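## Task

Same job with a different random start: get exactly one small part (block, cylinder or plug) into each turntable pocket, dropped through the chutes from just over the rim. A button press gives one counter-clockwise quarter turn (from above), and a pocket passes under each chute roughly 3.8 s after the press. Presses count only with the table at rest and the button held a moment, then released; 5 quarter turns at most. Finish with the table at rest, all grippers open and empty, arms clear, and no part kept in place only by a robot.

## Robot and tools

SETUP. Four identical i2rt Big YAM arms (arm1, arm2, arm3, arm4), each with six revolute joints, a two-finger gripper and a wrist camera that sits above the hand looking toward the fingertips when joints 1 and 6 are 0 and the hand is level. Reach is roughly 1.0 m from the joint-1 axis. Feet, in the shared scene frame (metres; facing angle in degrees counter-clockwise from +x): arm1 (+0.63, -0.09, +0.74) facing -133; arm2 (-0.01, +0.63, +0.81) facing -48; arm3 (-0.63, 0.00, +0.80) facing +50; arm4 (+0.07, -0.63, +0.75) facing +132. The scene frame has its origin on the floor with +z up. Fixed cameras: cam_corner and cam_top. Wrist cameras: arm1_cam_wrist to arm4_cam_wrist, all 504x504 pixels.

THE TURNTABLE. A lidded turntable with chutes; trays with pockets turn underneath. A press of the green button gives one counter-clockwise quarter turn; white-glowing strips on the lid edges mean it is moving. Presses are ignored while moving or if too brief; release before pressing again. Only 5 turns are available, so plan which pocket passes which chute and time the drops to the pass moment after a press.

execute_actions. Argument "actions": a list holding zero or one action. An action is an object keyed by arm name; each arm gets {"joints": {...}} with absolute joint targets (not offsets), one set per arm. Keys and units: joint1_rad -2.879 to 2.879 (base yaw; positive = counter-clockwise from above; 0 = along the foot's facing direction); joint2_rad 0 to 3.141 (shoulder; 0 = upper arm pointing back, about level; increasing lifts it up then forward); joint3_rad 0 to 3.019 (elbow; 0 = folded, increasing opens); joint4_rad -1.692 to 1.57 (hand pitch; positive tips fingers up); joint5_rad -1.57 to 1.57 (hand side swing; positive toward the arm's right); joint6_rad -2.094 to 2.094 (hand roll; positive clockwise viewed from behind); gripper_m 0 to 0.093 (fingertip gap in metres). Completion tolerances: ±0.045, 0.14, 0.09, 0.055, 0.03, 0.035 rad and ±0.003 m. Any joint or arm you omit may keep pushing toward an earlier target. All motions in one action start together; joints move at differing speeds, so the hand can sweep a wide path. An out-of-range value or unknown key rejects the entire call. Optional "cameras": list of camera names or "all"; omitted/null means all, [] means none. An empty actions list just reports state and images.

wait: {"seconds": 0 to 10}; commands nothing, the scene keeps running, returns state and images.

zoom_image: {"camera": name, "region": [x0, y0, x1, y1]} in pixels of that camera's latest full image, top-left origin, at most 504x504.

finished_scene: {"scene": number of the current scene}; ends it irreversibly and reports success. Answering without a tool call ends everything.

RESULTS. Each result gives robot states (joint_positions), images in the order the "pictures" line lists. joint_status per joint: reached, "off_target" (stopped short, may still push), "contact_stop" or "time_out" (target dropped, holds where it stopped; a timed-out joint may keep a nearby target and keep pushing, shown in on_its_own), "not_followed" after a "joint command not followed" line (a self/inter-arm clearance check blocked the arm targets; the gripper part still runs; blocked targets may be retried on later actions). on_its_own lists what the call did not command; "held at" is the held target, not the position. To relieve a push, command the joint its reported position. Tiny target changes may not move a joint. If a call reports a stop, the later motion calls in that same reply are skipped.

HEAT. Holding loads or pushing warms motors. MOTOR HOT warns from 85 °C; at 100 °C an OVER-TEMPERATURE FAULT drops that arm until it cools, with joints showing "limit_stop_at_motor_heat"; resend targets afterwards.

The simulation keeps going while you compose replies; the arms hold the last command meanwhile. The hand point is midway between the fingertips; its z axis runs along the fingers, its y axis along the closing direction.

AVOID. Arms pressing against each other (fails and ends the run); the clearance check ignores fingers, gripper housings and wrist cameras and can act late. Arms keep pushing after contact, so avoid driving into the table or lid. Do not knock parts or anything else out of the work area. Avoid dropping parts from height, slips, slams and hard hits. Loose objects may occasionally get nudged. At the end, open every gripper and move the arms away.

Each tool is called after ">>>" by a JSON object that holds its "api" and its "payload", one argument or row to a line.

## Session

>>> {"api": "execute_actions", "payload": {
  "actions": []
}}

Scene clock: 0.00 s.
Motor temperatures (°C, as the motors report them): arm1=[32 35 44 35 34 35] | arm2=[34 36 45 34 32 33] | arm3=[32 37 42 35 33 32] | arm4=[34 36 44 35 32 34]
arm1.joint_positions: joint1_rad=+0.172 joint2_rad=+0.435 joint3_rad=+1.449 joint4_rad=-1.532 joint5_rad=+0.010 joint6_rad=-0.014 gripper_m=+0.094
arm1.joint_status: not commanded
arm1.hand: x=+0.5544 y=-0.1824 z=+1.2946 quat_wxyz=(-0.241, -0.759, -0.413, +0.442) (m; scene frame)
arm2.joint_positions: joint1_rad=-0.637 joint2_rad=+0.453 joint3_rad=+1.452 joint4_rad=-1.551 joint5_rad=-0.002 joint6_rad=+0.014 gripper_m=+0.094
arm2.joint_status: not commanded
arm2.hand: x=+0.0032 y=+0.5062 z=+1.3642 quat_wxyz=(-0.363, -0.588, -0.644, +0.328) (m; scene frame)
arm3.joint_positions: joint1_rad=+0.637 joint2_rad=+0.448 joint3_rad=+1.469 joint4_rad=-1.544 joint5_rad=+0.012 joint6_rad=-0.002 gripper_m=+0.095
arm3.joint_status: not commanded
arm3.hand: x=-0.6134 y=+0.1195 z=+1.3632 quat_wxyz=(-0.367, +0.589, -0.632, -0.346) (m; scene frame)
arm4.joint_positions: joint1_rad=-0.445 joint2_rad=+0.440 joint3_rad=+1.468 joint4_rad=-1.539 joint5_rad=-0.007 joint6_rad=+0.009 gripper_m=+0.094
arm4.joint_status: not commanded
arm4.hand: x=+0.0395 y=-0.5147 z=+1.3118 quat_wxyz=(-0.296, +0.692, -0.516, -0.409) (m; scene frame)
pictures: arm1_cam_wrist, arm2_cam_wrist, arm3_cam_wrist, arm4_cam_wrist, cam_corner, cam_top
Images, in order (width x height): arm1_cam_wrist 504x504, arm2_cam_wrist 504x504, arm3_cam_wrist 504x504, arm4_cam_wrist 504x504, cam_corner 504x504, cam_top 504x504.

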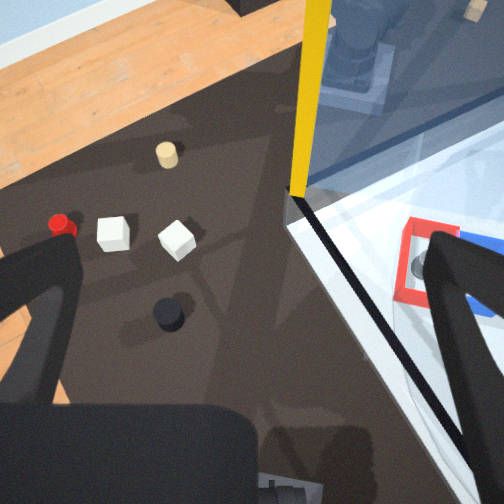

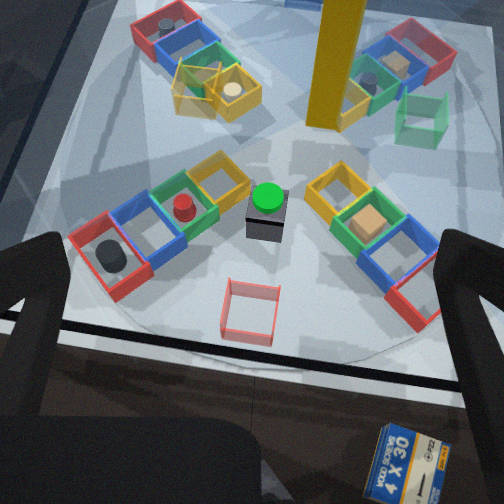

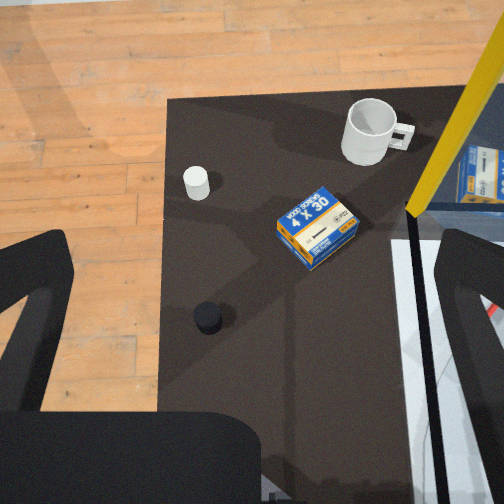

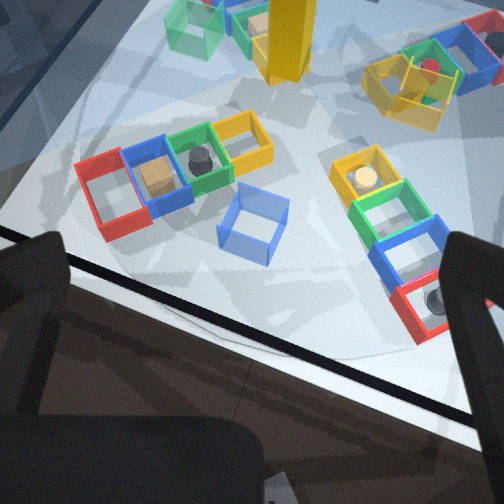

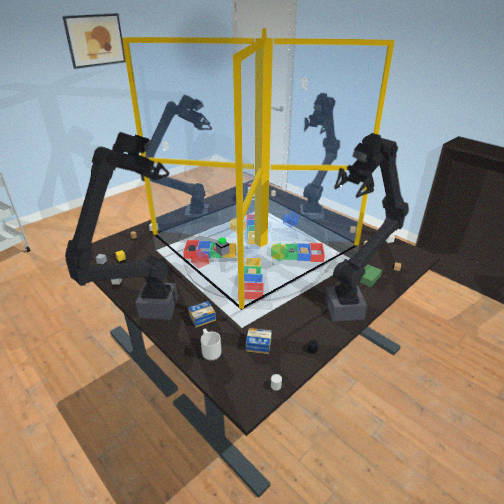

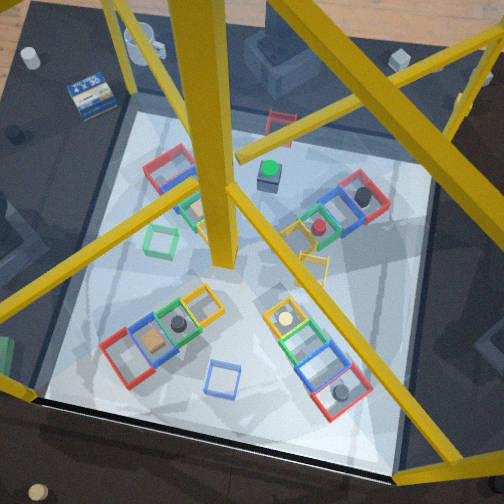

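>>> {"api": "zoom_image", "payload": {
  "camera": "cam_top",
  "region": [100, 100, 420, 420]
}}

>>> {"api": "zoom_image", "payload": {
  "camera": "cam_corner",
  "region": [60, 190, 460, 410]
}}

>>> {"api": "zoom_image", "payload": {
  "camera": "arm2_cam_wrist",
  "region": [100, 0, 504, 350]
}}

Region (100, 100, 420, 420) of cam_top's 504x504 image, scaled by 1.575, with more detail than that image has.

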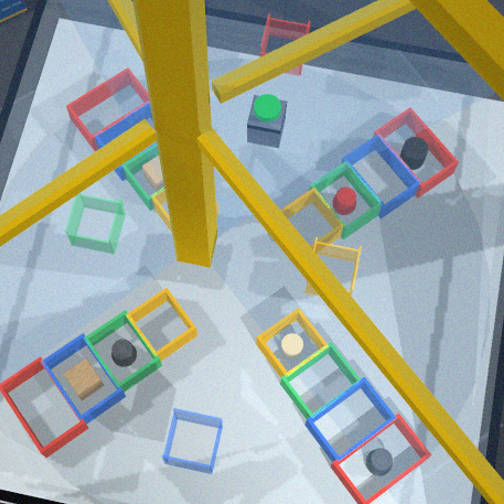

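Region (60, 190, 460, 410) of cam_corner's 504x504 image, scaled by 1.260, with more detail than that image has; it fills the top 277 rows of this view, and the rest is white.

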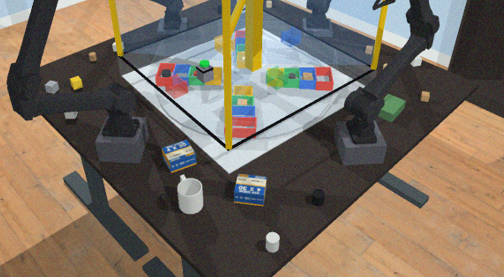

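Region (100, 0, 504, 350) of arm2_cam_wrist's 504x504 image, scaled by 1.248, with more detail than that image has; it fills the top 437 rows of this view, and the rest is white.

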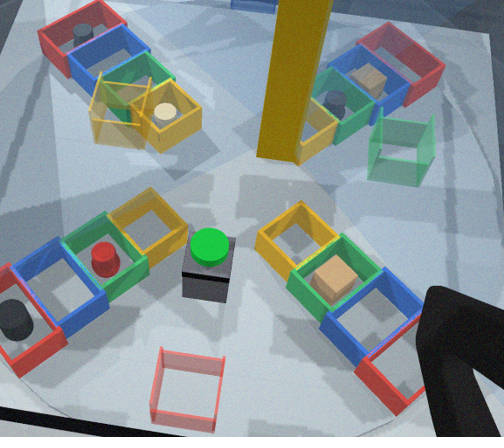

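>>> {"api": "execute_actions", "payload": {
  "actions": [
    {"arm1":{"joints":{"joint1_rad":0.545,"gripper_m":0.075}},"arm2":{"joints":{"joint1_rad":-0.70,"gripper_m":0.0}},"arm3":{"joints":{"joint1_rad":0.83,"gripper_m":0.075}},"arm4":{"joints":{"joint1_rad":0.787,"gripper_m":0.075}}}
  ],
  "cameras": []
}}

>>> {"api": "execute_actions", "payload": {
  "actions": [
    {"arm1":{"joints":{"joint2_rad":1.0,"joint3_rad":0.83,"joint4_rad":-1.3}},"arm2":{"joints":{"joint2_rad":1.1,"joint3_rad":1.13,"joint4_rad":-1.35}},"arm3":{"joints":{"joint2_rad":1.1,"joint3_rad":0.76,"joint4_rad":-1.2}},"arm4":{"joints":{"joint2_rad":1.35,"joint3_rad":1.43,"joint4_rad":-1.4}}}
  ],
  "cameras": []
}}

>>> {"api": "execute_actions", "payload": {
  "actions": [
    {"arm1":{"joints":{"joint2_rad":1.205,"joint4_rad":-1.165}},"arm2":{"joints":{"joint2_rad":1.36,"joint4_rad":-1.30}},"arm3":{"joints":{"joint2_rad":1.34,"joint4_rad":-0.96}},"arm4":{"joints":{"joint2_rad":1.73,"joint4_rad":-1.24}}}
  ]
}}

Scene clock: 121.60 s.
Motor temperatures (°C, as the motors report them): arm1=[32 35 45 36 34 35] | arm2=[34 35 48 35 32 33] | arm3=[32 37 43 36 33 32] | arm4=[34 36 45 36 32 34]
arm1.joint_positions: joint1_rad=+0.540 joint2_rad=+0.435 joint3_rad=+1.449 joint4_rad=-1.532 joint5_rad=+0.010 joint6_rad=-0.014 gripper_m=+0.075
arm1.joint_status: all done
arm1.hand: x=+0.5955 y=-0.2000 z=+1.2954 quat_wxyz=(-0.318, -0.669, -0.544, +0.393) (m; scene frame)
arm2.joint_positions: joint1_rad=-0.696 joint2_rad=+0.453 joint3_rad=+1.452 joint4_rad=-1.551 joint5_rad=-0.002 joint6_rad=+0.014 gripper_m=+0.001
arm2.joint_status: all done
arm2.hand: x=-0.0043 y=+0.5057 z=+1.3642 quat_wxyz=(-0.354, -0.607, -0.626, +0.338) (m; scene frame)
arm3.joint_positions: joint1_rad=+0.825 joint2_rad=+0.448 joint3_rad=+1.469 joint4_rad=-1.544 joint5_rad=+0.012 joint6_rad=-0.002 gripper_m=+0.075
arm3.joint_status: all done
arm3.hand: x=-0.6364 y=+0.1191 z=+1.3635 quat_wxyz=(-0.334, +0.645, -0.573, -0.379) (m; scene frame)
arm4.joint_positions: joint1_rad=+0.776 joint2_rad=+0.440 joint3_rad=+1.468 joint4_rad=-1.539 joint5_rad=-0.007 joint6_rad=+0.009 gripper_m=+0.075
arm4.joint_status: all done
arm4.hand: x=-0.0446 y=-0.6233 z=+1.3120 quat_wxyz=(-0.008, +0.862, -0.026, -0.506) (m; scene frame)
pictures: none
No camera images: the call's "cameras" was empty. Leave "cameras" out to get every camera's image.

Scene clock: 123.10 s.
Motor temperatures (°C, as the motors report them): arm1=[32 35 45 36 34 35] | arm2=[34 35 48 35 32 33] | arm3=[32 37 43 36 33 32] | arm4=[34 36 45 36 32 34]
arm1.joint_positions: joint1_rad=+0.540 joint2_rad=+1.006 joint3_rad=+0.837 joint4_rad=-1.305 joint5_rad=+0.010 joint6_rad=-0.014 gripper_m=+0.075
arm1.joint_status: all done
arm1.hand: x=+0.5693 y=-0.3550 z=+0.9205 quat_wxyz=(-0.035, -0.770, -0.635, +0.039) (m; scene frame)
arm2.joint_positions: joint1_rad=-0.696 joint2_rad=+1.104 joint3_rad=+1.110 joint4_rad=-1.359 joint5_rad=-0.002 joint6_rad=+0.014 gripper_m=+0.001
arm2.joint_status: all done
arm2.hand: x=+0.0025 y=+0.2844 z=+1.0772 quat_wxyz=(-0.078, -0.693, -0.712, +0.078) (m; scene frame)
arm3.joint_positions: joint1_rad=+0.825 joint2_rad=+1.114 joint3_rad=+0.757 joint4_rad=-1.209 joint5_rad=+0.012 joint6_rad=-0.002 gripper_m=+0.075
arm3.joint_status: all done
arm3.hand: x=-0.6616 y=+0.2751 z=+0.9280 quat_wxyz=(-0.006, +0.752, -0.659, -0.006) (m; scene frame)
arm4.joint_positions: joint1_rad=+0.776 joint2_rad=+1.369 joint3_rad=+1.421 joint4_rad=-1.407 joint5_rad=-0.007 joint6_rad=+0.009 gripper_m=+0.075
arm4.joint_status: all done
arm4.hand: x=-0.3710 y=-0.6059 z=+1.0468 quat_wxyz=(+0.002, +0.994, -0.031, -0.108) (m; scene frame)
pictures: none
No camera images: the call's "cameras" was empty. Leave "cameras" out to get every camera's image.

Scene clock: 124.43 s.
Motor temperatures (°C, as the motors report them): arm1=[32 35 45 36 34 35] | arm2=[34 35 48 35 32 33] | arm3=[32 37 43 35 33 32] | arm4=[34 36 45 36 32 34]
arm1.joint_positions: joint1_rad=+0.540 joint2_rad=+1.210 joint3_rad=+0.837 joint4_rad=-1.181 joint5_rad=+0.010 joint6_rad=-0.014 gripper_m=+0.075
arm1.joint_status: all done
arm1.hand: x=+0.5630 y=-0.3898 z=+0.8667 quat_wxyz=(-0.010, -0.771, -0.637, +0.008) (m; scene frame)
arm2.joint_positions: joint1_rad=-0.696 joint2_rad=+1.362 joint3_rad=+1.110 joint4_rad=-1.310 joint5_rad=-0.002 joint6_rad=+0.014 gripper_m=+0.001
arm2.joint_status: all done
arm2.hand: x=+0.0032 y=+0.2493 z=+0.9899 quat_wxyz=(-0.003, -0.698, -0.716, +0.007) (m; scene frame)
arm3.joint_positions: joint1_rad=+0.825 joint2_rad=+1.349 joint3_rad=+0.757 joint4_rad=-0.977 joint5_rad=+0.012 joint6_rad=-0.002 gripper_m=+0.075
arm3.joint_status: all done
arm3.hand: x=-0.6686 y=+0.3227 z=+0.8634 quat_wxyz=(-0.005, +0.752, -0.659, -0.005) (m; scene frame)
arm4.joint_positions: joint1_rad=+0.776 joint2_rad=+1.756 joint3_rad=+1.421 joint4_rad=-1.249 joint5_rad=-0.007 joint6_rad=+0.009 gripper_m=+0.075
arm4.joint_status: all done
arm4.hand: x=-0.4404 y=-0.6024 z=+0.8711 quat_wxyz=(+0.005, +0.999, -0.032, +0.006) (m; scene frame)
pictures: arm1_cam_wrist, arm2_cam_wrist, arm3_cam_wrist, arm4_cam_wrist, cam_corner, cam_top
Images, in order (width x height): arm1_cam_wrist 504x504, arm2_cam_wrist 504x504, arm3_cam_wrist 504x504, arm4_cam_wrist 504x504, cam_corner 504x504, cam_top 504x504.

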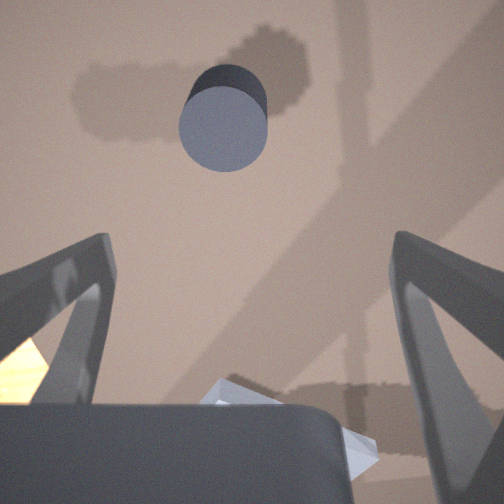

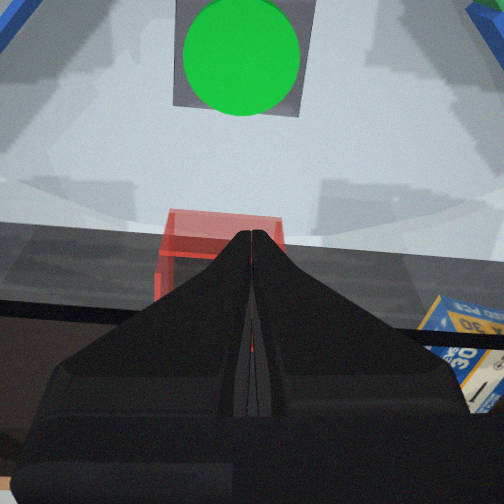

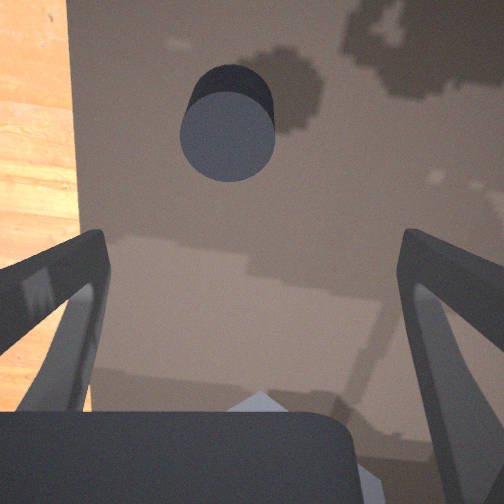

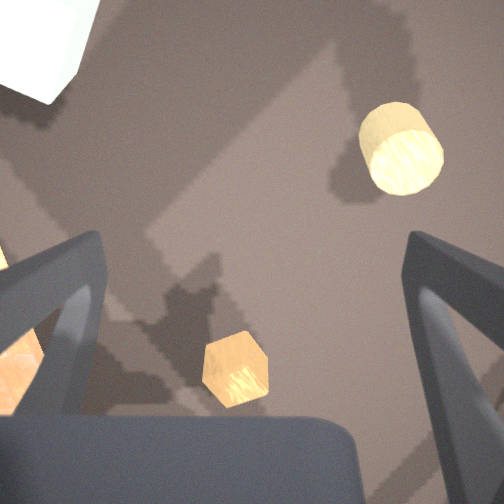

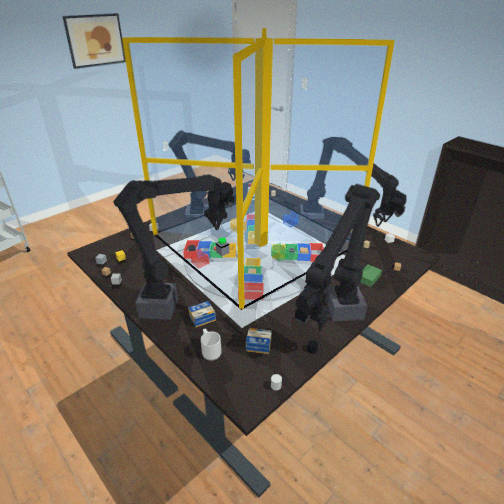

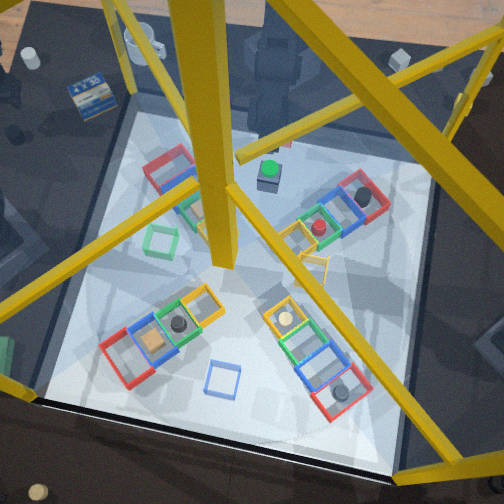

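>>> {"api": "execute_actions", "payload": {
  "actions": [
    {"arm1":{"joints":{"joint1_rad":0.592}},"arm2":{"joints":{"joint2_rad":1.447,"joint4_rad":-1.215}},"arm3":{"joints":{"joint1_rad":0.865}},"arm4":{"joints":{"joint1_rad":0.628,"joint3_rad":1.30}}}
  ],
  "cameras": ["arm2_cam_wrist","arm4_cam_wrist"]
}}

Scene clock: 161.37 s.
Motor temperatures (°C, as the motors report them): arm1=[32 35 46 36 34 35] | arm2=[34 36 51 35 32 33] | arm3=[32 37 43 35 33 32] | arm4=[34 38 46 36 32 34]
arm1.joint_positions: joint1_rad=+0.590 joint2_rad=+1.210 joint3_rad=+0.837 joint4_rad=-1.181 joint5_rad=+0.010 joint6_rad=-0.014 gripper_m=+0.075
arm1.joint_status: all done
arm1.hand: x=+0.5784 y=-0.3927 z=+0.8669 quat_wxyz=(-0.010, -0.755, -0.656, +0.008) (m; scene frame)
arm2.joint_positions: joint1_rad=-0.696 joint2_rad=+1.450 joint3_rad=+1.110 joint4_rad=-1.227 joint5_rad=-0.002 joint6_rad=+0.014 gripper_m=+0.001
arm2.joint_status: all done
arm2.hand: x=+0.0039 y=+0.2264 z=+0.9577 quat_wxyz=(-0.001, -0.698, -0.716, +0.005) (m; scene frame)
arm3.joint_positions: joint1_rad=+0.861 joint2_rad=+1.349 joint3_rad=+0.757 joint4_rad=-0.977 joint5_rad=+0.012 joint6_rad=-0.002 gripper_m=+0.075
arm3.joint_status: all done
arm3.hand: x=-0.6800 y=+0.3210 z=+0.8635 quat_wxyz=(-0.005, +0.764, -0.645, -0.005) (m; scene frame)
arm4.joint_positions: joint1_rad=+0.616 joint2_rad=+1.747 joint3_rad=+1.299 joint4_rad=-1.245 joint5_rad=-0.007 joint6_rad=+0.009 gripper_m=+0.075
arm4.joint_status: all done
arm4.hand: x=-0.3837 y=-0.5304 z=+0.8339 quat_wxyz=(+0.011, +0.992, -0.112, +0.060) (m; scene frame)
pictures: arm2_cam_wrist, arm4_cam_wrist
Images, in order (width x height): arm2_cam_wrist 504x504, arm4_cam_wrist 504x504.

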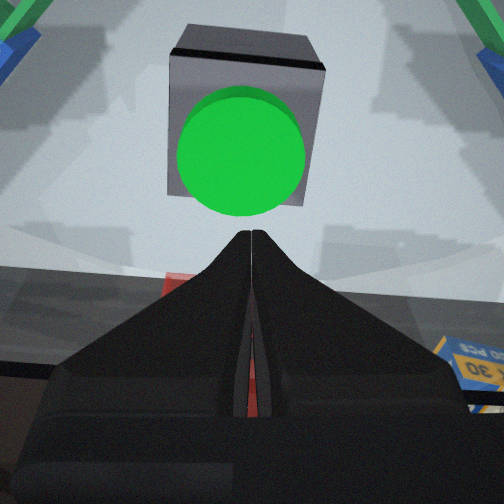

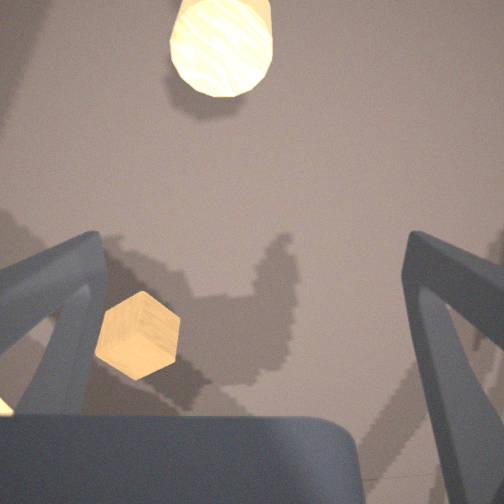

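>>> {"api": "execute_actions", "payload": {
  "actions": [
    {"arm1":{"joints":{"joint2_rad":1.362,"joint3_rad":0.635,"joint4_rad":-0.822}},"arm3":{"joints":{"joint2_rad":1.558,"joint3_rad":0.59,"joint4_rad":-0.582}},"arm4":{"joints":{"joint1_rad":0.648,"joint2_rad":1.80,"joint3_rad":1.148,"joint4_rad":-0.895}}}
  ],
  "cameras": ["arm1_cam_wrist","arm3_cam_wrist","arm4_cam_wrist"]
}}

Scene clock: 175.63 s.
Motor temperatures (°C, as the motors report them): arm1=[32 35 46 36 34 35] | arm2=[34 36 52 35 32 33] | arm3=[32 37 43 35 33 32] | arm4=[34 38 45 36 32 34]
arm1.joint_positions: joint1_rad=+0.590 joint2_rad=+1.370 joint3_rad=+0.633 joint4_rad=-0.838 joint5_rad=+0.010 joint6_rad=-0.014 gripper_m=+0.075
arm1.joint_status: all done
arm1.hand: x=+0.5825 y=-0.3769 z=+0.7554 quat_wxyz=(-0.003, -0.755, -0.656, +0.000) (m; scene frame)
arm2.joint_positions: joint1_rad=-0.696 joint2_rad=+1.450 joint3_rad=+1.110 joint4_rad=-1.227 joint5_rad=-0.002 joint6_rad=+0.014 gripper_m=+0.001
arm2.joint_status: not commanded
arm2.hand: x=+0.0039 y=+0.2264 z=+0.9577 quat_wxyz=(-0.001, -0.698, -0.716, +0.005) (m; scene frame)
arm3.joint_positions: joint1_rad=+0.861 joint2_rad=+1.571 joint3_rad=+0.577 joint4_rad=-0.599 joint5_rad=+0.012 joint6_rad=-0.002 gripper_m=+0.075
arm3.joint_status: all done
arm3.hand: x=-0.6765 y=+0.2929 z=+0.7504 quat_wxyz=(+0.003, +0.764, -0.645, +0.004) (m; scene frame)
arm4.joint_positions: joint1_rad=+0.638 joint2_rad=+1.809 joint3_rad=+1.144 joint4_rad=-0.907 joint5_rad=-0.007 joint6_rad=+0.009 gripper_m=+0.075
arm4.joint_status: all done
arm4.hand: x=-0.3940 y=-0.5393 z=+0.7529 quat_wxyz=(+0.005, +0.995, -0.101, +0.000) (m; scene frame)
pictures: arm1_cam_wrist, arm3_cam_wrist, arm4_cam_wrist
Images, in order (width x height): arm1_cam_wrist 504x504, arm3_cam_wrist 504x504, arm4_cam_wrist 504x504.

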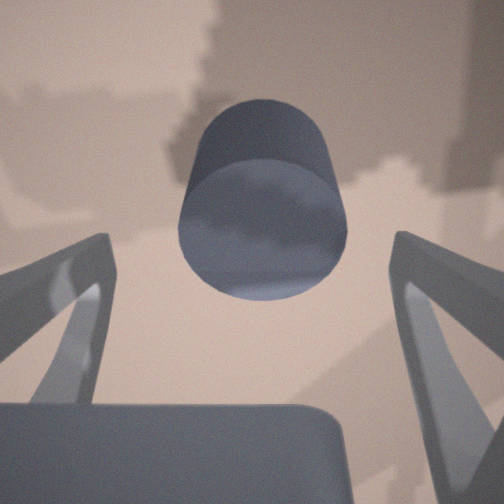

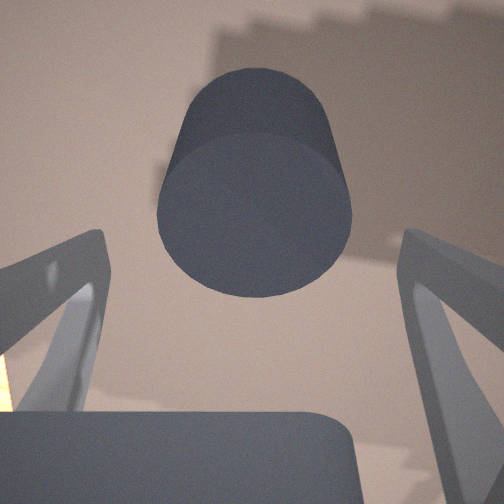

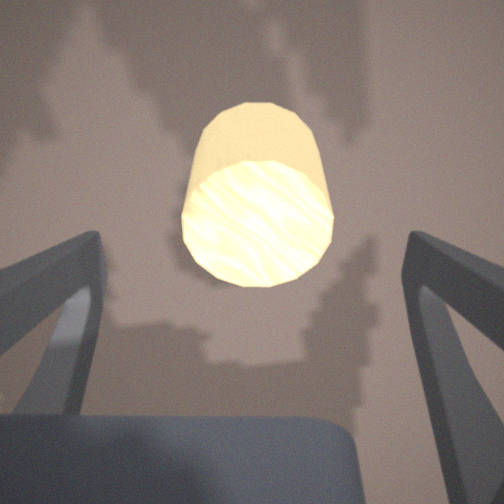

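>>> {"api": "execute_actions", "payload": {
  "actions": [
    {"arm1":{"joints":{"gripper_m":0.02}},"arm2":{"joints":{"joint2_rad":1.61}},"arm3":{"joints":{"joint4_rad":-0.545}},"arm4":{"joints":{"gripper_m":0.018}}}
  ],
  "cameras": []
}}

>>> {"api": "wait", "payload": {
  "seconds": 0.2
}}

>>> {"api": "execute_actions", "payload": {
  "actions": [
    {"arm1":{"joints":{"joint2_rad":1.07}},"arm2":{"joints":{"joint2_rad":1.1}},"arm3":{"joints":{"gripper_m":0.02}},"arm4":{"joints":{"joint2_rad":1.5}}}
  ],
  "cameras": ["cam_top"]
}}

>>> {"api": "wait", "payload": {
  "seconds": 1.2
}}

>>> {"api": "wait", "payload": {
  "seconds": 0.4
}}

>>> {"api": "wait", "payload": {
  "seconds": 0.4
}}

Scene clock: 184.50 s.
Motor temperatures (°C, as the motors report them): arm1=[32 35 45 36 34 35] | arm2=[34 36 52 35 32 33] | arm3=[32 37 43 35 33 32] | arm4=[34 38 45 36 32 34]
arm1.joint_positions: joint1_rad=+0.590 joint2_rad=+1.370 joint3_rad=+0.633 joint4_rad=-0.838 joint5_rad=+0.011 joint6_rad=-0.014 gripper_m=+0.030
arm1.joint_status: gripper_m off_target (ended at +0.030, target +0.020)
arm1.hand: x=+0.5823 y=-0.3768 z=+0.7554 quat_wxyz=(-0.003, -0.755, -0.656, +0.000) (m; scene frame)
arm2.joint_positions: joint1_rad=-0.696 joint2_rad=+1.580 joint3_rad=+1.129 joint4_rad=-1.226 joint5_rad=-0.001 joint6_rad=+0.014 gripper_m=+0.001
arm2.joint_status: all done
arm2.hand: x=+0.0037 y=+0.2196 z=+0.9140 quat_wxyz=(+0.039, -0.697, -0.715, -0.032) (m; scene frame)
arm3.joint_positions: joint1_rad=+0.861 joint2_rad=+1.571 joint3_rad=+0.577 joint4_rad=-0.562 joint5_rad=+0.012 joint6_rad=-0.002 gripper_m=+0.075
arm3.joint_status: all done
arm3.hand: x=-0.6780 y=+0.3017 z=+0.7504 quat_wxyz=(-0.009, +0.764, -0.645, -0.010) (m; scene frame)
arm4.joint_positions: joint1_rad=+0.638 joint2_rad=+1.809 joint3_rad=+1.144 joint4_rad=-0.906 joint5_rad=-0.007 joint6_rad=+0.009 gripper_m=+0.027
arm4.joint_status: gripper_m off_target (ended at +0.027, target +0.018)
arm4.hand: x=-0.3940 y=-0.5393 z=+0.7529 quat_wxyz=(+0.005, +0.995, -0.101, +0.000) (m; scene frame)
pictures: none
No camera images: the call's "cameras" was empty. Leave "cameras" out to get every camera's image.

Scene clock: 184.70 s.
Motor temperatures (°C, as the motors report them): arm1=[32 35 45 36 34 35] | arm2=[34 36 52 35 32 33] | arm3=[32 37 43 35 33 32] | arm4=[34 38 45 36 32 34]
arm1.joint_positions: joint1_rad=+0.590 joint2_rad=+1.370 joint3_rad=+0.633 joint4_rad=-0.838 joint5_rad=+0.011 joint6_rad=-0.014 gripper_m=+0.030
arm1.joint_status: gripper_m off_target (ended at +0.030, target +0.020)
arm1.hand: x=+0.5823 y=-0.3768 z=+0.7554 quat_wxyz=(-0.003, -0.755, -0.656, +0.000) (m; scene frame)
arm2.joint_positions: joint1_rad=-0.696 joint2_rad=+1.580 joint3_rad=+1.129 joint4_rad=-1.226 joint5_rad=-0.001 joint6_rad=+0.014 gripper_m=+0.001
arm2.joint_status: all done
arm2.hand: x=+0.0037 y=+0.2196 z=+0.9140 quat_wxyz=(+0.039, -0.697, -0.715, -0.032) (m; scene frame)
arm3.joint_positions: joint1_rad=+0.861 joint2_rad=+1.571 joint3_rad=+0.577 joint4_rad=-0.562 joint5_rad=+0.012 joint6_rad=-0.002 gripper_m=+0.075
arm3.joint_status: all done
arm3.hand: x=-0.6780 y=+0.3017 z=+0.7504 quat_wxyz=(-0.009, +0.764, -0.645, -0.010) (m; scene frame)
arm4.joint_positions: joint1_rad=+0.638 joint2_rad=+1.809 joint3_rad=+1.144 joint4_rad=-0.906 joint5_rad=-0.007 joint6_rad=+0.009 gripper_m=+0.027
arm4.joint_status: gripper_m off_target (ended at +0.027, target +0.018)
arm4.hand: x=-0.3940 y=-0.5393 z=+0.7529 quat_wxyz=(+0.005, +0.995, -0.101, +0.000) (m; scene frame)
wait: 0.20 s; no rest
pictures: arm1_cam_wrist, arm2_cam_wrist, arm3_cam_wrist, arm4_cam_wrist, cam_corner, cam_top
Images, in order (width x height): arm1_cam_wrist 504x504, arm2_cam_wrist 504x504, arm3_cam_wrist 504x504, arm4_cam_wrist 504x504, cam_corner 504x504, cam_top 504x504.

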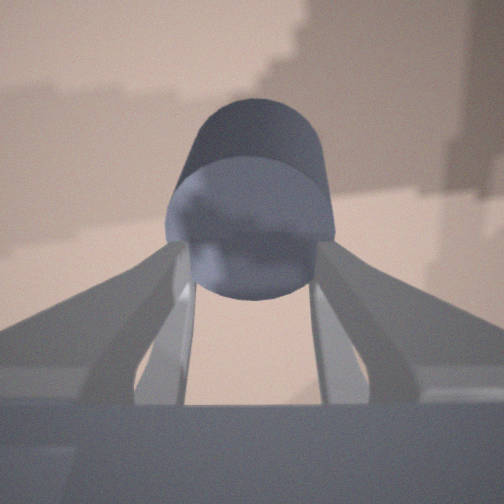

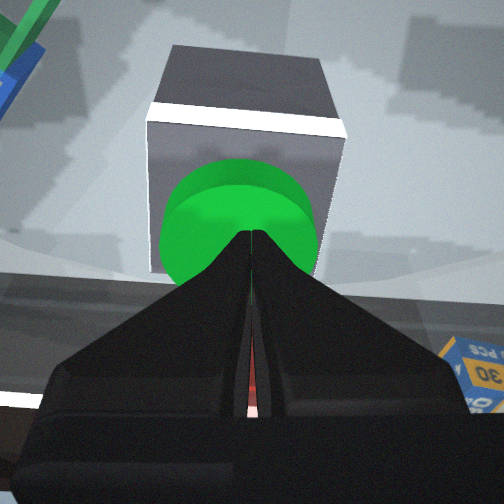

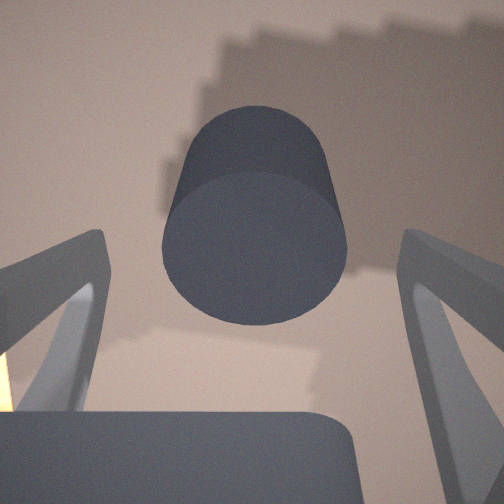

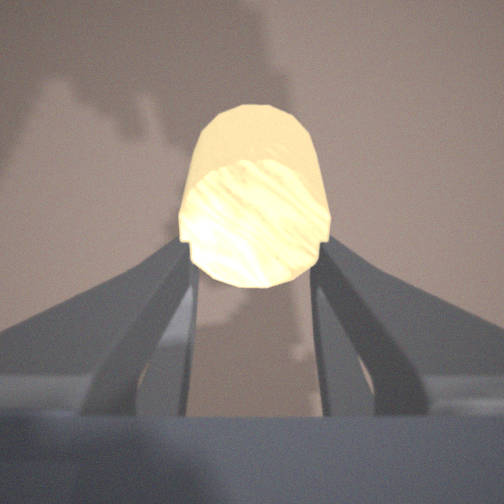

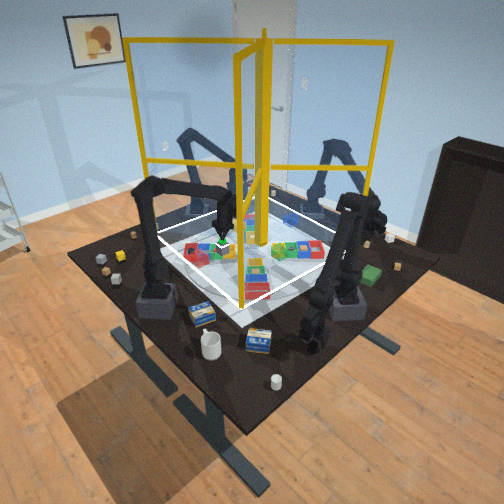

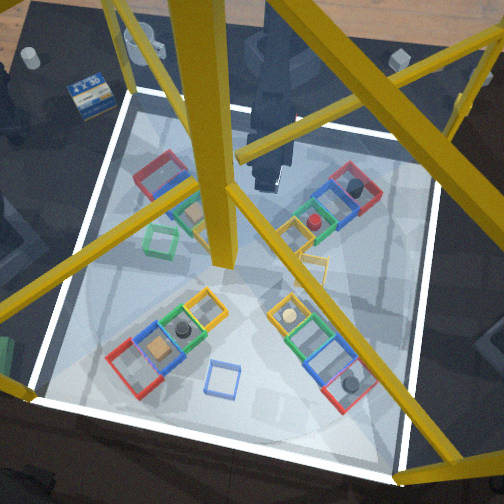

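Scene clock: 186.10 s.
Motor temperatures (°C, as the motors report them): arm1=[32 35 45 36 34 35] | arm2=[34 36 52 35 32 33] | arm3=[32 37 43 35 33 32] | arm4=[34 38 45 36 32 34]
arm1.joint_positions: joint1_rad=+0.590 joint2_rad=+1.059 joint3_rad=+0.633 joint4_rad=-0.838 joint5_rad=+0.011 joint6_rad=-0.014 gripper_m=+0.030
arm1.joint_status: all done
arm1.hand: x=+0.5776 y=-0.3987 z=+0.8446 quat_wxyz=(-0.103, -0.747, -0.646, +0.118) (m; scene frame)
arm2.joint_positions: joint1_rad=-0.696 joint2_rad=+1.095 joint3_rad=+1.122 joint4_rad=-1.225 joint5_rad=-0.001 joint6_rad=+0.014 gripper_m=+0.001
arm2.joint_status: all done
arm2.hand: x=+0.0039 y=+0.2514 z=+1.0956 quat_wxyz=(-0.134, -0.685, -0.704, +0.131) (m; scene frame)
arm3.joint_positions: joint1_rad=+0.861 joint2_rad=+1.571 joint3_rad=+0.577 joint4_rad=-0.562 joint5_rad=+0.012 joint6_rad=-0.002 gripper_m=+0.034
arm3.joint_status: gripper_m off_target (ended at +0.034, target +0.020)
arm3.hand: x=-0.6779 y=+0.3018 z=+0.7504 quat_wxyz=(-0.010, +0.764, -0.645, -0.010) (m; scene frame)
arm4.joint_positions: joint1_rad=+0.638 joint2_rad=+1.491 joint3_rad=+1.144 joint4_rad=-0.906 joint5_rad=-0.007 joint6_rad=+0.009 gripper_m=+0.027
arm4.joint_status: all done
arm4.hand: x=-0.4113 y=-0.5356 z=+0.9020 quat_wxyz=(-0.010, +0.982, -0.099, -0.158) (m; scene frame)
pictures: cam_top
Images, in order (width x height): cam_top 504x504.

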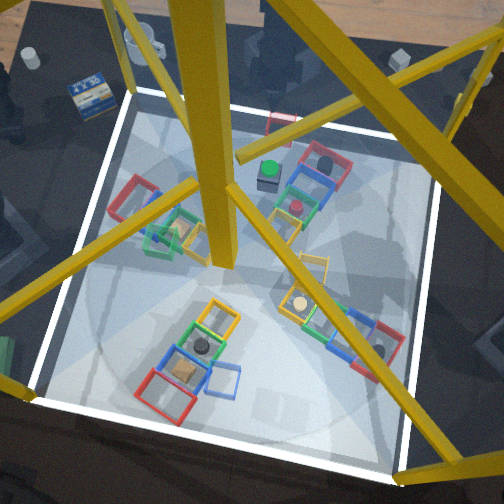

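Scene clock: 187.30 s.
Motor temperatures (°C, as the motors report them): arm1=[32 35 45 36 34 35] | arm2=[34 36 52 35 32 33] | arm3=[32 38 43 35 33 32] | arm4=[34 38 45 36 32 34]
arm1.joint_positions: joint1_rad=+0.590 joint2_rad=+1.059 joint3_rad=+0.633 joint4_rad=-0.838 joint5_rad=+0.011 joint6_rad=-0.014 gripper_m=+0.030
arm1.joint_status: all done
arm1.hand: x=+0.5776 y=-0.3987 z=+0.8446 quat_wxyz=(-0.103, -0.747, -0.646, +0.118) (m; scene frame)
arm2.joint_positions: joint1_rad=-0.696 joint2_rad=+1.095 joint3_rad=+1.122 joint4_rad=-1.225 joint5_rad=-0.001 joint6_rad=+0.014 gripper_m=+0.001
arm2.joint_status: all done
arm2.hand: x=+0.0039 y=+0.2514 z=+1.0956 quat_wxyz=(-0.134, -0.685, -0.704, +0.131) (m; scene frame)
arm3.joint_positions: joint1_rad=+0.861 joint2_rad=+1.571 joint3_rad=+0.577 joint4_rad=-0.562 joint5_rad=+0.012 joint6_rad=-0.002 gripper_m=+0.034
arm3.joint_status: gripper_m off_target (ended at +0.034, target +0.020)
arm3.hand: x=-0.6779 y=+0.3018 z=+0.7504 quat_wxyz=(-0.010, +0.764, -0.645, -0.010) (m; scene frame)
arm4.joint_positions: joint1_rad=+0.638 joint2_rad=+1.491 joint3_rad=+1.144 joint4_rad=-0.906 joint5_rad=-0.007 joint6_rad=+0.009 gripper_m=+0.027
arm4.joint_status: all done
arm4.hand: x=-0.4113 y=-0.5356 z=+0.9020 quat_wxyz=(-0.010, +0.982, -0.099, -0.158) (m; scene frame)
wait: 1.20 s; at rest by 0.27 s
pictures: arm1_cam_wrist, arm2_cam_wrist, arm3_cam_wrist, arm4_cam_wrist, cam_corner, cam_top
Images, in order (width x height): arm1_cam_wrist 504x504, arm2_cam_wrist 504x504, arm3_cam_wrist 504x504, arm4_cam_wrist 504x504, cam_corner 504x504, cam_top 504x504.

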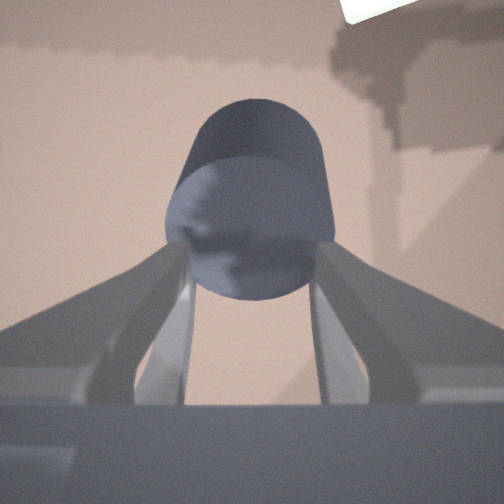

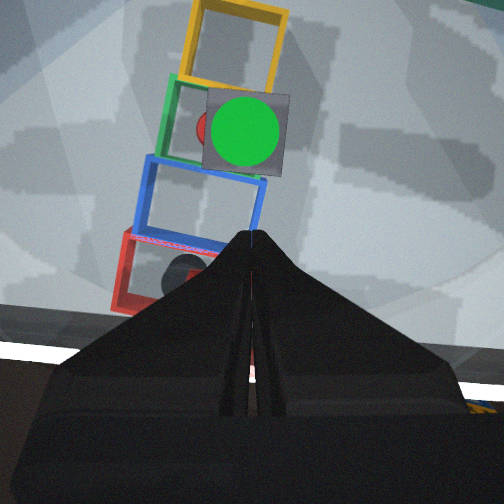

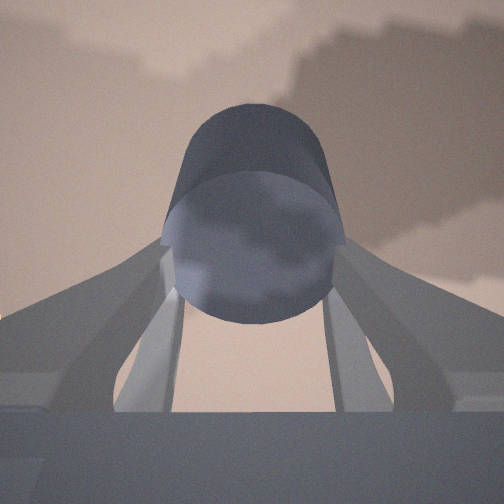

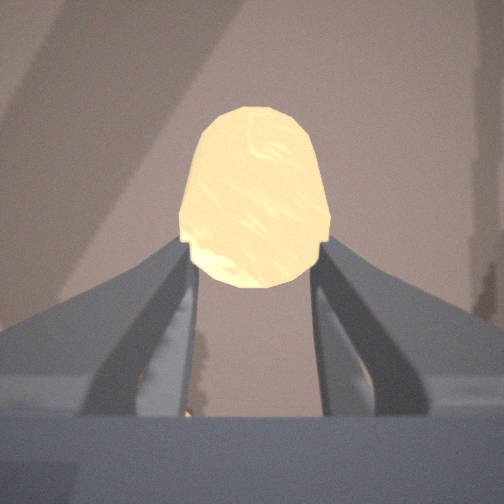

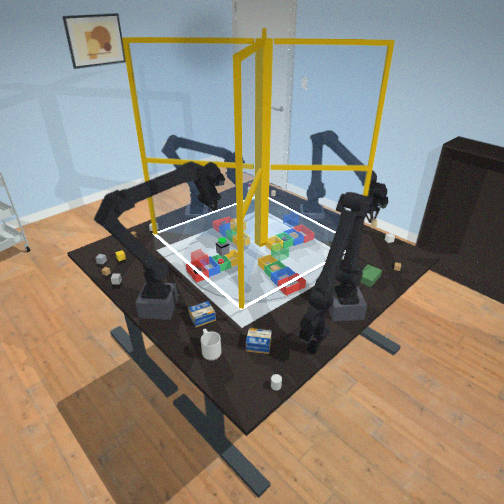

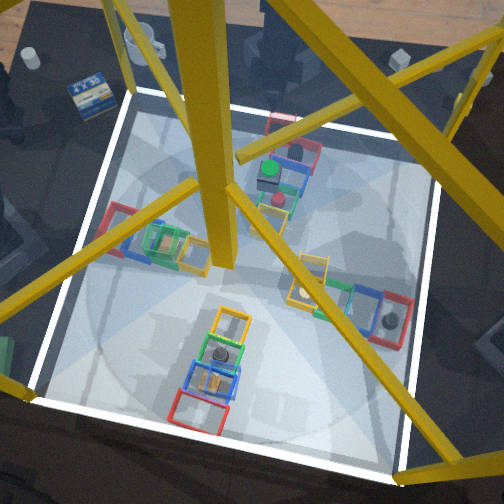

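Scene clock: 187.70 s.
Motor temperatures (°C, as the motors report them): arm1=[32 35 45 36 34 35] | arm2=[34 36 52 35 32 33] | arm3=[32 38 43 35 33 32] | arm4=[34 38 45 36 32 34]
arm1.joint_positions: joint1_rad=+0.590 joint2_rad=+1.059 joint3_rad=+0.633 joint4_rad=-0.838 joint5_rad=+0.011 joint6_rad=-0.014 gripper_m=+0.030
arm1.joint_status: all done
arm1.hand: x=+0.5776 y=-0.3987 z=+0.8446 quat_wxyz=(-0.103, -0.747, -0.646, +0.118) (m; scene frame)
arm2.joint_positions: joint1_rad=-0.696 joint2_rad=+1.095 joint3_rad=+1.122 joint4_rad=-1.225 joint5_rad=-0.001 joint6_rad=+0.014 gripper_m=+0.001
arm2.joint_status: all done
arm2.hand: x=+0.0039 y=+0.2514 z=+1.0956 quat_wxyz=(-0.134, -0.685, -0.704, +0.131) (m; scene frame)
arm3.joint_positions: joint1_rad=+0.861 joint2_rad=+1.571 joint3_rad=+0.577 joint4_rad=-0.562 joint5_rad=+0.012 joint6_rad=-0.002 gripper_m=+0.034
arm3.joint_status: gripper_m off_target (ended at +0.034, target +0.020)
arm3.hand: x=-0.6779 y=+0.3018 z=+0.7504 quat_wxyz=(-0.010, +0.764, -0.645, -0.010) (m; scene frame)
arm4.joint_positions: joint1_rad=+0.638 joint2_rad=+1.491 joint3_rad=+1.144 joint4_rad=-0.906 joint5_rad=-0.007 joint6_rad=+0.009 gripper_m=+0.027
arm4.joint_status: all done
arm4.hand: x=-0.4113 y=-0.5356 z=+0.9020 quat_wxyz=(-0.010, +0.982, -0.099, -0.158) (m; scene frame)
wait: 0.40 s; at rest by 0.27 s
pictures: arm1_cam_wrist, arm2_cam_wrist, arm3_cam_wrist, arm4_cam_wrist, cam_corner, cam_top
Images, in order (width x height): arm1_cam_wrist 504x504, arm2_cam_wrist 504x504, arm3_cam_wrist 504x504, arm4_cam_wrist 504x504, cam_corner 504x504, cam_top 504x504.

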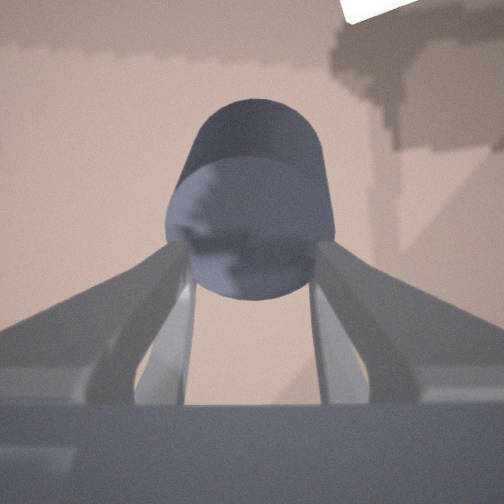

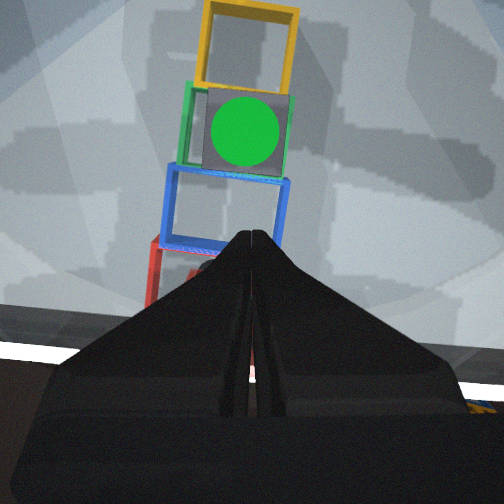

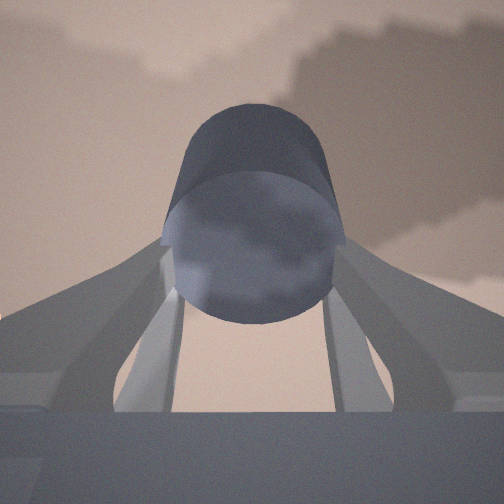

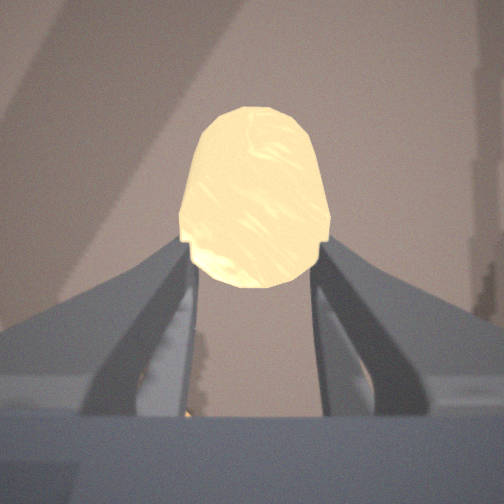

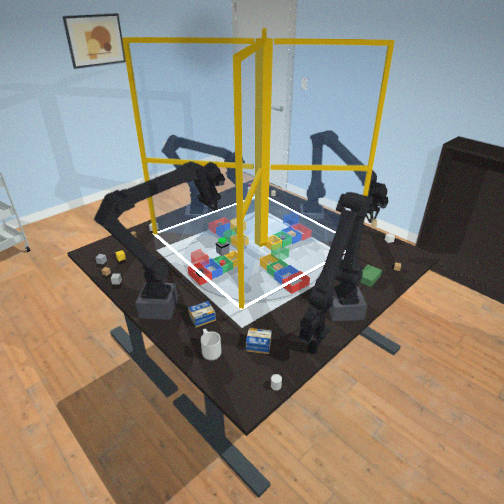

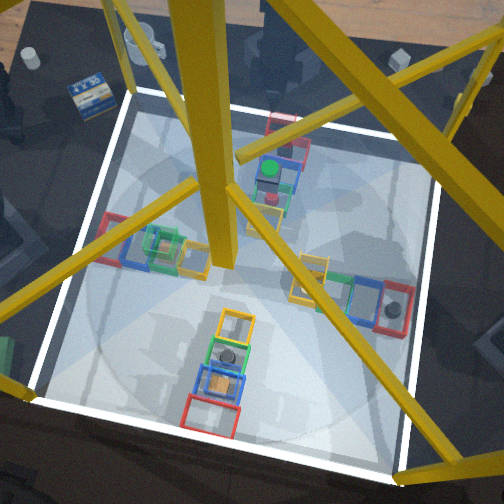

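Scene clock: 188.10 s.
Motor temperatures (°C, as the motors report them): arm1=[32 35 45 36 34 35] | arm2=[34 36 52 35 32 33] | arm3=[32 38 43 35 33 32] | arm4=[34 38 45 36 32 34]
arm1.joint_positions: joint1_rad=+0.590 joint2_rad=+1.059 joint3_rad=+0.633 joint4_rad=-0.838 joint5_rad=+0.011 joint6_rad=-0.014 gripper_m=+0.030
arm1.joint_status: all done
arm1.hand: x=+0.5776 y=-0.3987 z=+0.8446 quat_wxyz=(-0.103, -0.747, -0.646, +0.118) (m; scene frame)
arm2.joint_positions: joint1_rad=-0.696 joint2_rad=+1.095 joint3_rad=+1.122 joint4_rad=-1.225 joint5_rad=-0.001 joint6_rad=+0.014 gripper_m=+0.001
arm2.joint_status: all done
arm2.hand: x=+0.0039 y=+0.2514 z=+1.0956 quat_wxyz=(-0.134, -0.685, -0.704, +0.131) (m; scene frame)
arm3.joint_positions: joint1_rad=+0.861 joint2_rad=+1.571 joint3_rad=+0.577 joint4_rad=-0.562 joint5_rad=+0.012 joint6_rad=-0.002 gripper_m=+0.034
arm3.joint_status: gripper_m off_target (ended at +0.034, target +0.020)
arm3.hand: x=-0.6779 y=+0.3018 z=+0.7504 quat_wxyz=(-0.010, +0.764, -0.645, -0.010) (m; scene frame)
arm4.joint_positions: joint1_rad=+0.638 joint2_rad=+1.491 joint3_rad=+1.144 joint4_rad=-0.906 joint5_rad=-0.007 joint6_rad=+0.009 gripper_m=+0.027
arm4.joint_status: all done
arm4.hand: x=-0.4113 y=-0.5356 z=+0.9020 quat_wxyz=(-0.010, +0.982, -0.099, -0.158) (m; scene frame)
wait: 0.40 s; at rest by 0.27 s
pictures: arm1_cam_wrist, arm2_cam_wrist, arm3_cam_wrist, arm4_cam_wrist, cam_corner, cam_top
Images, in order (width x height): arm1_cam_wrist 504x504, arm2_cam_wrist 504x504, arm3_cam_wrist 504x504, arm4_cam_wrist 504x504, cam_corner 504x504, cam_top 504x504.

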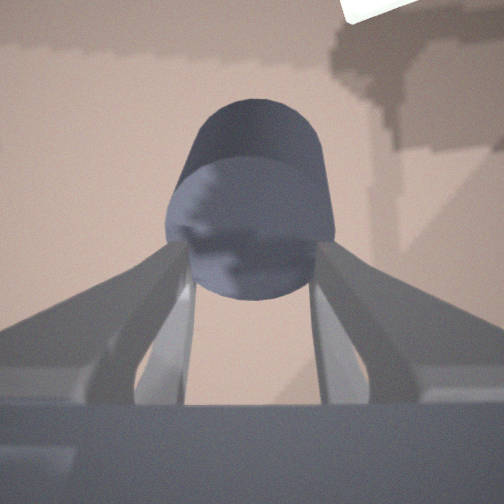

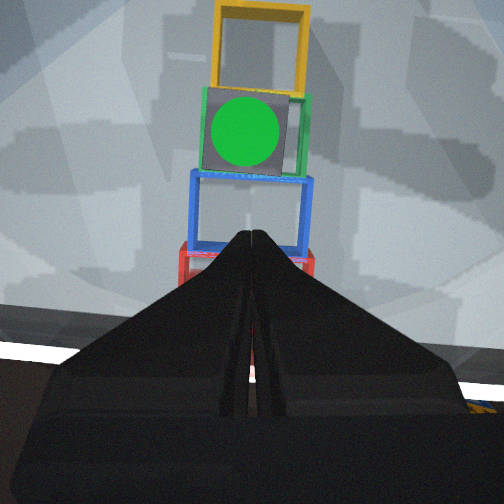

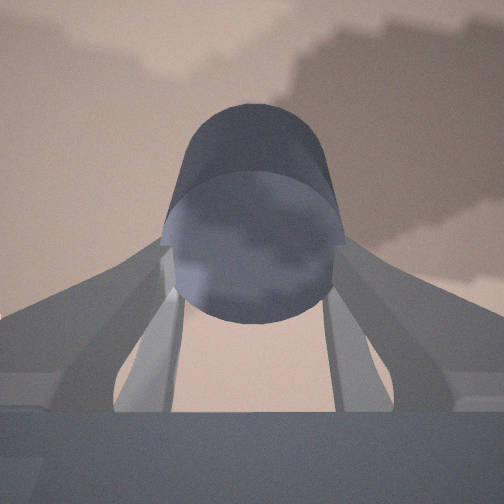

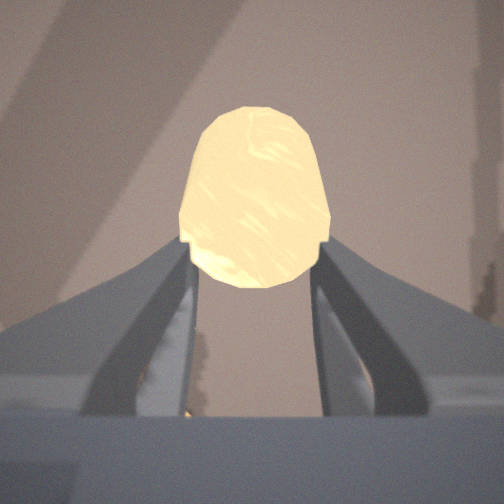

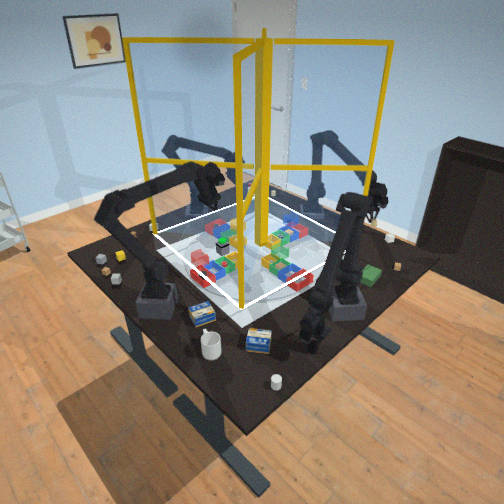

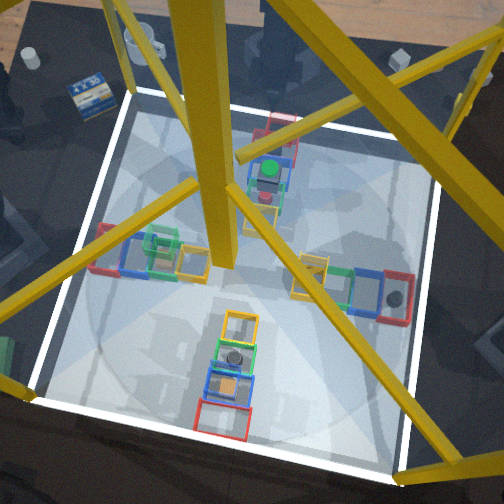

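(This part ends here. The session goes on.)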